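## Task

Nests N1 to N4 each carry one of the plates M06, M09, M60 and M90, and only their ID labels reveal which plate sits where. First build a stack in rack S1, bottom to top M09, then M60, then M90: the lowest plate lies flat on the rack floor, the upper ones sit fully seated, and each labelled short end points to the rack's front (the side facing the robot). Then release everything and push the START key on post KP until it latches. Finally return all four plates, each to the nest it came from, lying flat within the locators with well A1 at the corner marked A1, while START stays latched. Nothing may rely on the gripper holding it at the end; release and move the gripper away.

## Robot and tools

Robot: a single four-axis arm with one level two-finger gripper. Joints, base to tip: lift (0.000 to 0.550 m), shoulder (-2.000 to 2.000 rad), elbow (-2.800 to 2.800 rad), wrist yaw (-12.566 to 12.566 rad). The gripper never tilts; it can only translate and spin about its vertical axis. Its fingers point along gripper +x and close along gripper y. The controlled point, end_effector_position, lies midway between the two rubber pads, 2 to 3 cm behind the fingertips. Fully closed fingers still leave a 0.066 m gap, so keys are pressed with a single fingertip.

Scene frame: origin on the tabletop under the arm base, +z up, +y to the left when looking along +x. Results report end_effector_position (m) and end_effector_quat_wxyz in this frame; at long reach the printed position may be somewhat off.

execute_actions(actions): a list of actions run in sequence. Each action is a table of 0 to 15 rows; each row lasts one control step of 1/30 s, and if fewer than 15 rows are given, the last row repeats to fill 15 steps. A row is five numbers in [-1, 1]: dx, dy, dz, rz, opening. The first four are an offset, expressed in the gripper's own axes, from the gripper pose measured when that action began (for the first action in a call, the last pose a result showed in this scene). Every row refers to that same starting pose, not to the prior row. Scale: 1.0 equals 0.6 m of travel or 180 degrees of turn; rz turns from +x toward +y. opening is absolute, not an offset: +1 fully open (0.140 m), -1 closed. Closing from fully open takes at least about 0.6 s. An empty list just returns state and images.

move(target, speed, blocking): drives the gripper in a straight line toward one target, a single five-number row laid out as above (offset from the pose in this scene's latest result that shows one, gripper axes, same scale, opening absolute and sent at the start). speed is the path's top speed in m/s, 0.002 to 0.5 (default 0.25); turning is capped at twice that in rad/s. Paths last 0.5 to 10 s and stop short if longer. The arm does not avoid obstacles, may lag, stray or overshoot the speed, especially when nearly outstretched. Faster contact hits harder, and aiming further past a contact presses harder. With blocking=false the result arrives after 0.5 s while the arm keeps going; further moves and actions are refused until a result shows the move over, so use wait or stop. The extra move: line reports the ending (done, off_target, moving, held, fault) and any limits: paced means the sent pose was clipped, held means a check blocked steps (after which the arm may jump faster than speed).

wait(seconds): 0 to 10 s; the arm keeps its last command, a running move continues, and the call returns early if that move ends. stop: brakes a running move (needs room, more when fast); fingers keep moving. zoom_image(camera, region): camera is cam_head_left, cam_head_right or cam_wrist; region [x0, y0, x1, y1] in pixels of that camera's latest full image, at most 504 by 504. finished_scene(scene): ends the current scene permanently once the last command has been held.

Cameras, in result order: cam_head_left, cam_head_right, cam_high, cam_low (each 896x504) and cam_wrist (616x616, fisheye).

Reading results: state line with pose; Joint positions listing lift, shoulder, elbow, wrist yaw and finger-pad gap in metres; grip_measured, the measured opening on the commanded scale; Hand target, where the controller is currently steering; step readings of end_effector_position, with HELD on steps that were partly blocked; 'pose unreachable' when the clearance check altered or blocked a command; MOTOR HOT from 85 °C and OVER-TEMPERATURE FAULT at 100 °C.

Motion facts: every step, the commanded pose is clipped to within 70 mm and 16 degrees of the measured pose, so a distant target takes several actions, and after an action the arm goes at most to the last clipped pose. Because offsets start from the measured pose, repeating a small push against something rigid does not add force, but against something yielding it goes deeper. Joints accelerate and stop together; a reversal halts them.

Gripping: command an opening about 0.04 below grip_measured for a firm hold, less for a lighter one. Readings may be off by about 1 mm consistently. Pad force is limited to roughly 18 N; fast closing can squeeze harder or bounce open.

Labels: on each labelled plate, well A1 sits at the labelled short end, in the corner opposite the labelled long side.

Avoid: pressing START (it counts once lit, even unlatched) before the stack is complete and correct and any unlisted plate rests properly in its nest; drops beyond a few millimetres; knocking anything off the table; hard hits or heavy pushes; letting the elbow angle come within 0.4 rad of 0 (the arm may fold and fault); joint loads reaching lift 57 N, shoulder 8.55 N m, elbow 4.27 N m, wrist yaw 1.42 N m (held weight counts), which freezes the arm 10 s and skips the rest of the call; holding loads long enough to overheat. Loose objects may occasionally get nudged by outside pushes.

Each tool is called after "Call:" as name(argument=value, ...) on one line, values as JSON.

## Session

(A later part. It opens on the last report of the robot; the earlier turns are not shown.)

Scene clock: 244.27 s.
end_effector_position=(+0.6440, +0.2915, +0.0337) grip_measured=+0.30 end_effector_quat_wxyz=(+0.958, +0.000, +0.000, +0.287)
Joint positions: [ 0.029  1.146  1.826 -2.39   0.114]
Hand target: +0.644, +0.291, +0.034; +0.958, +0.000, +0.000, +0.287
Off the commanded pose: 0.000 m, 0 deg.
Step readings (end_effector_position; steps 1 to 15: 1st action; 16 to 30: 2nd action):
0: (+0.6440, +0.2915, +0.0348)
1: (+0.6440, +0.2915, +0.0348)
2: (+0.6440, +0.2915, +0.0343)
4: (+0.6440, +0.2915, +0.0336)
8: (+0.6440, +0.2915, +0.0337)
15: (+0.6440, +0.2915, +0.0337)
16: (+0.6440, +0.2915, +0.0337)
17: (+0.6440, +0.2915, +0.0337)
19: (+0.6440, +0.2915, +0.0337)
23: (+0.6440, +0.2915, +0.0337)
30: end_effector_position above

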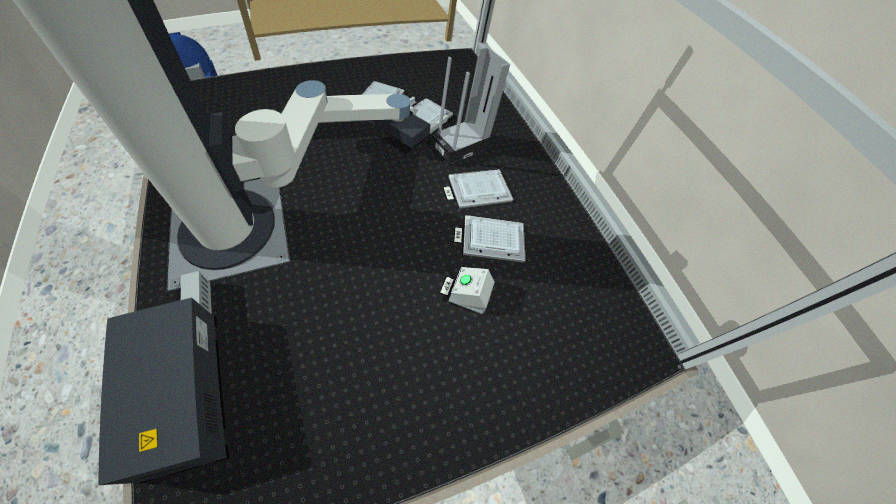

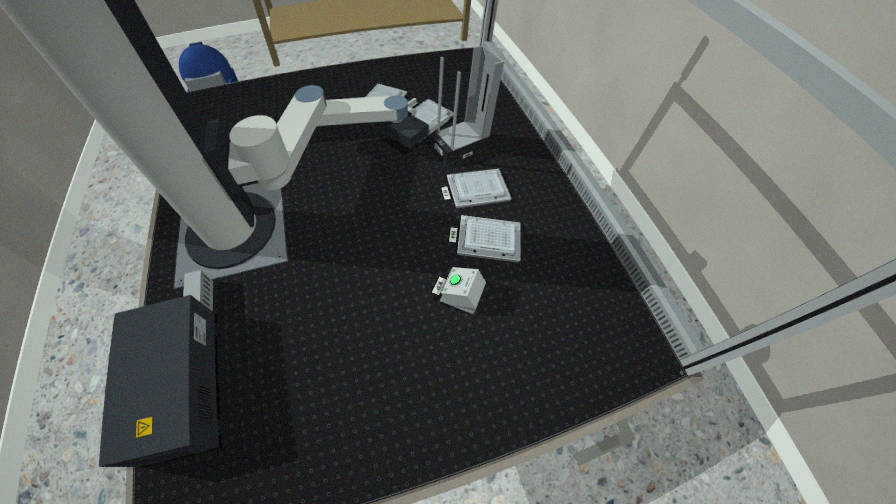

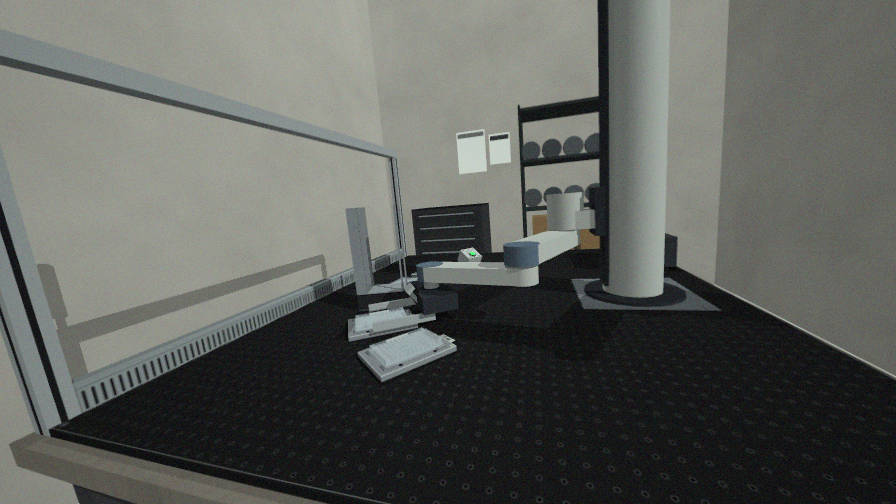

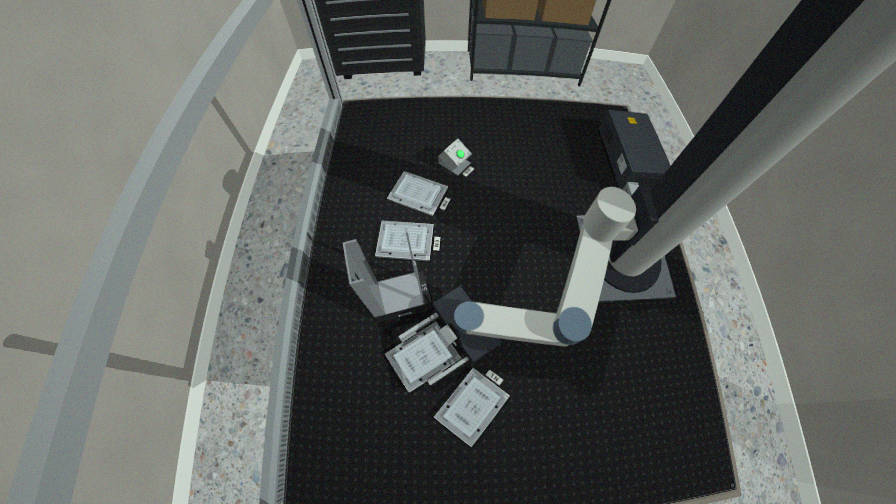

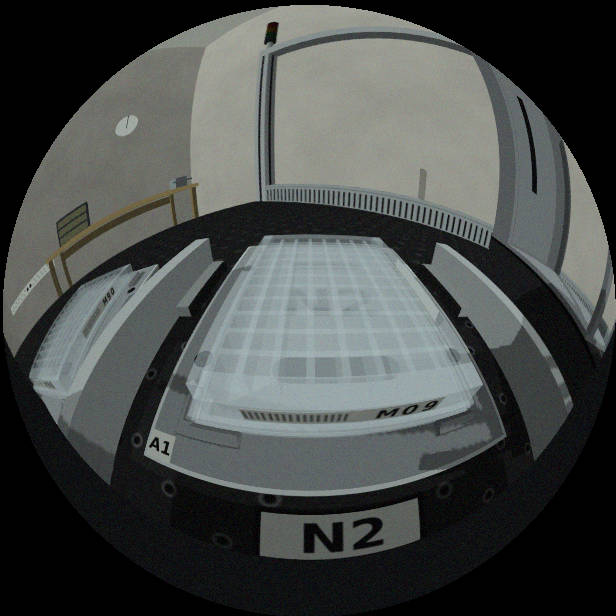

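Call:
move(target=[-0.13,0,0.05,0,0.3], speed=0.3)

Call:
finished_scene(scene=1)

Scene clock: 246.47 s.
end_effector_position=(+0.5488, +0.2287, +0.1238) grip_measured=+0.30 end_effector_quat_wxyz=(+0.958, +0.000, +0.000, +0.286)
Joint positions: [ 0.119  1.388  1.214 -2.02   0.114]
Hand target: +0.549, +0.229, +0.124; +0.958, +0.000, +0.000, +0.287
Off the commanded pose: 0.000 m, 0 deg.
move: done

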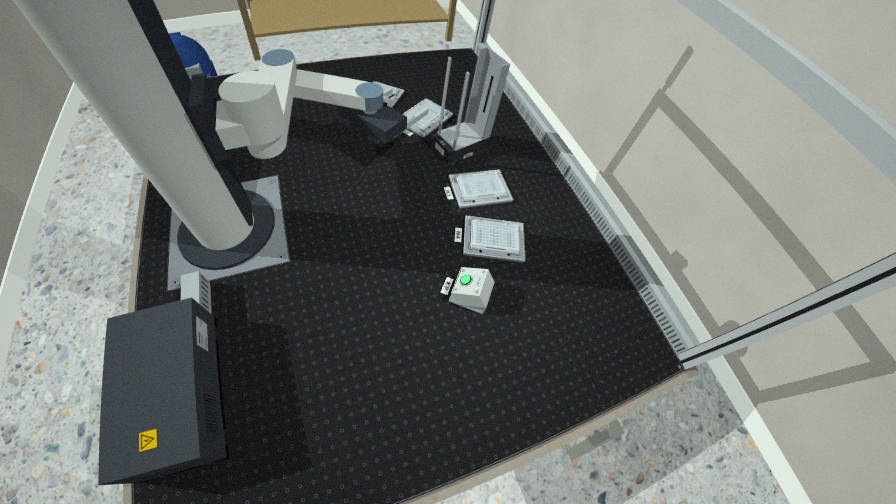

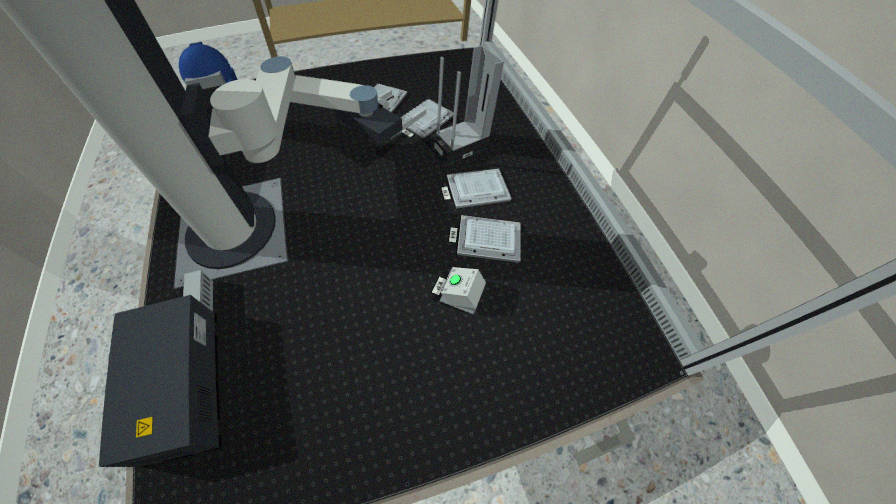

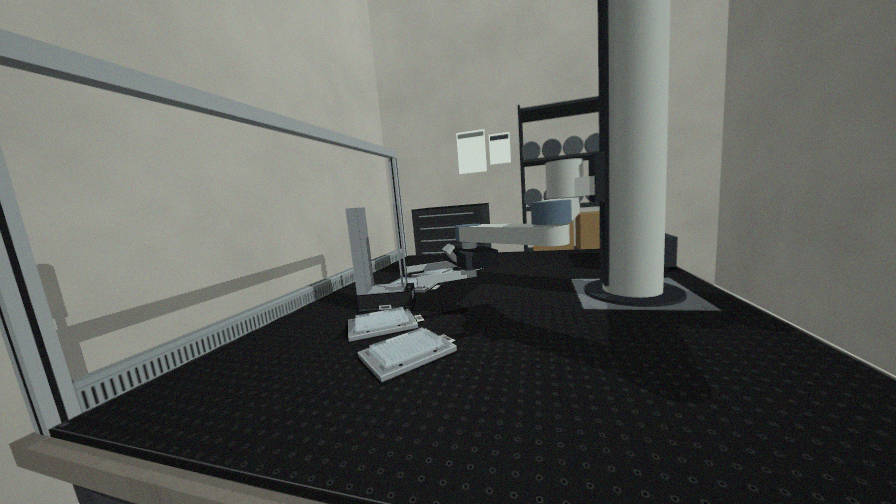

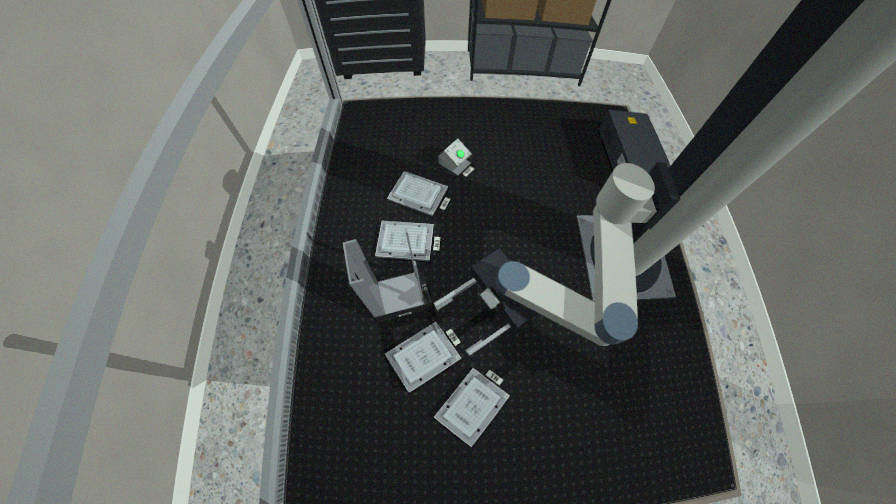

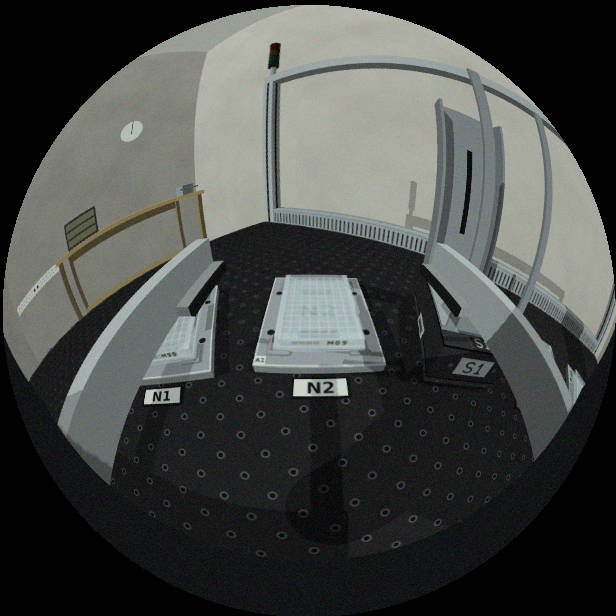

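The scene is finished: the task was done.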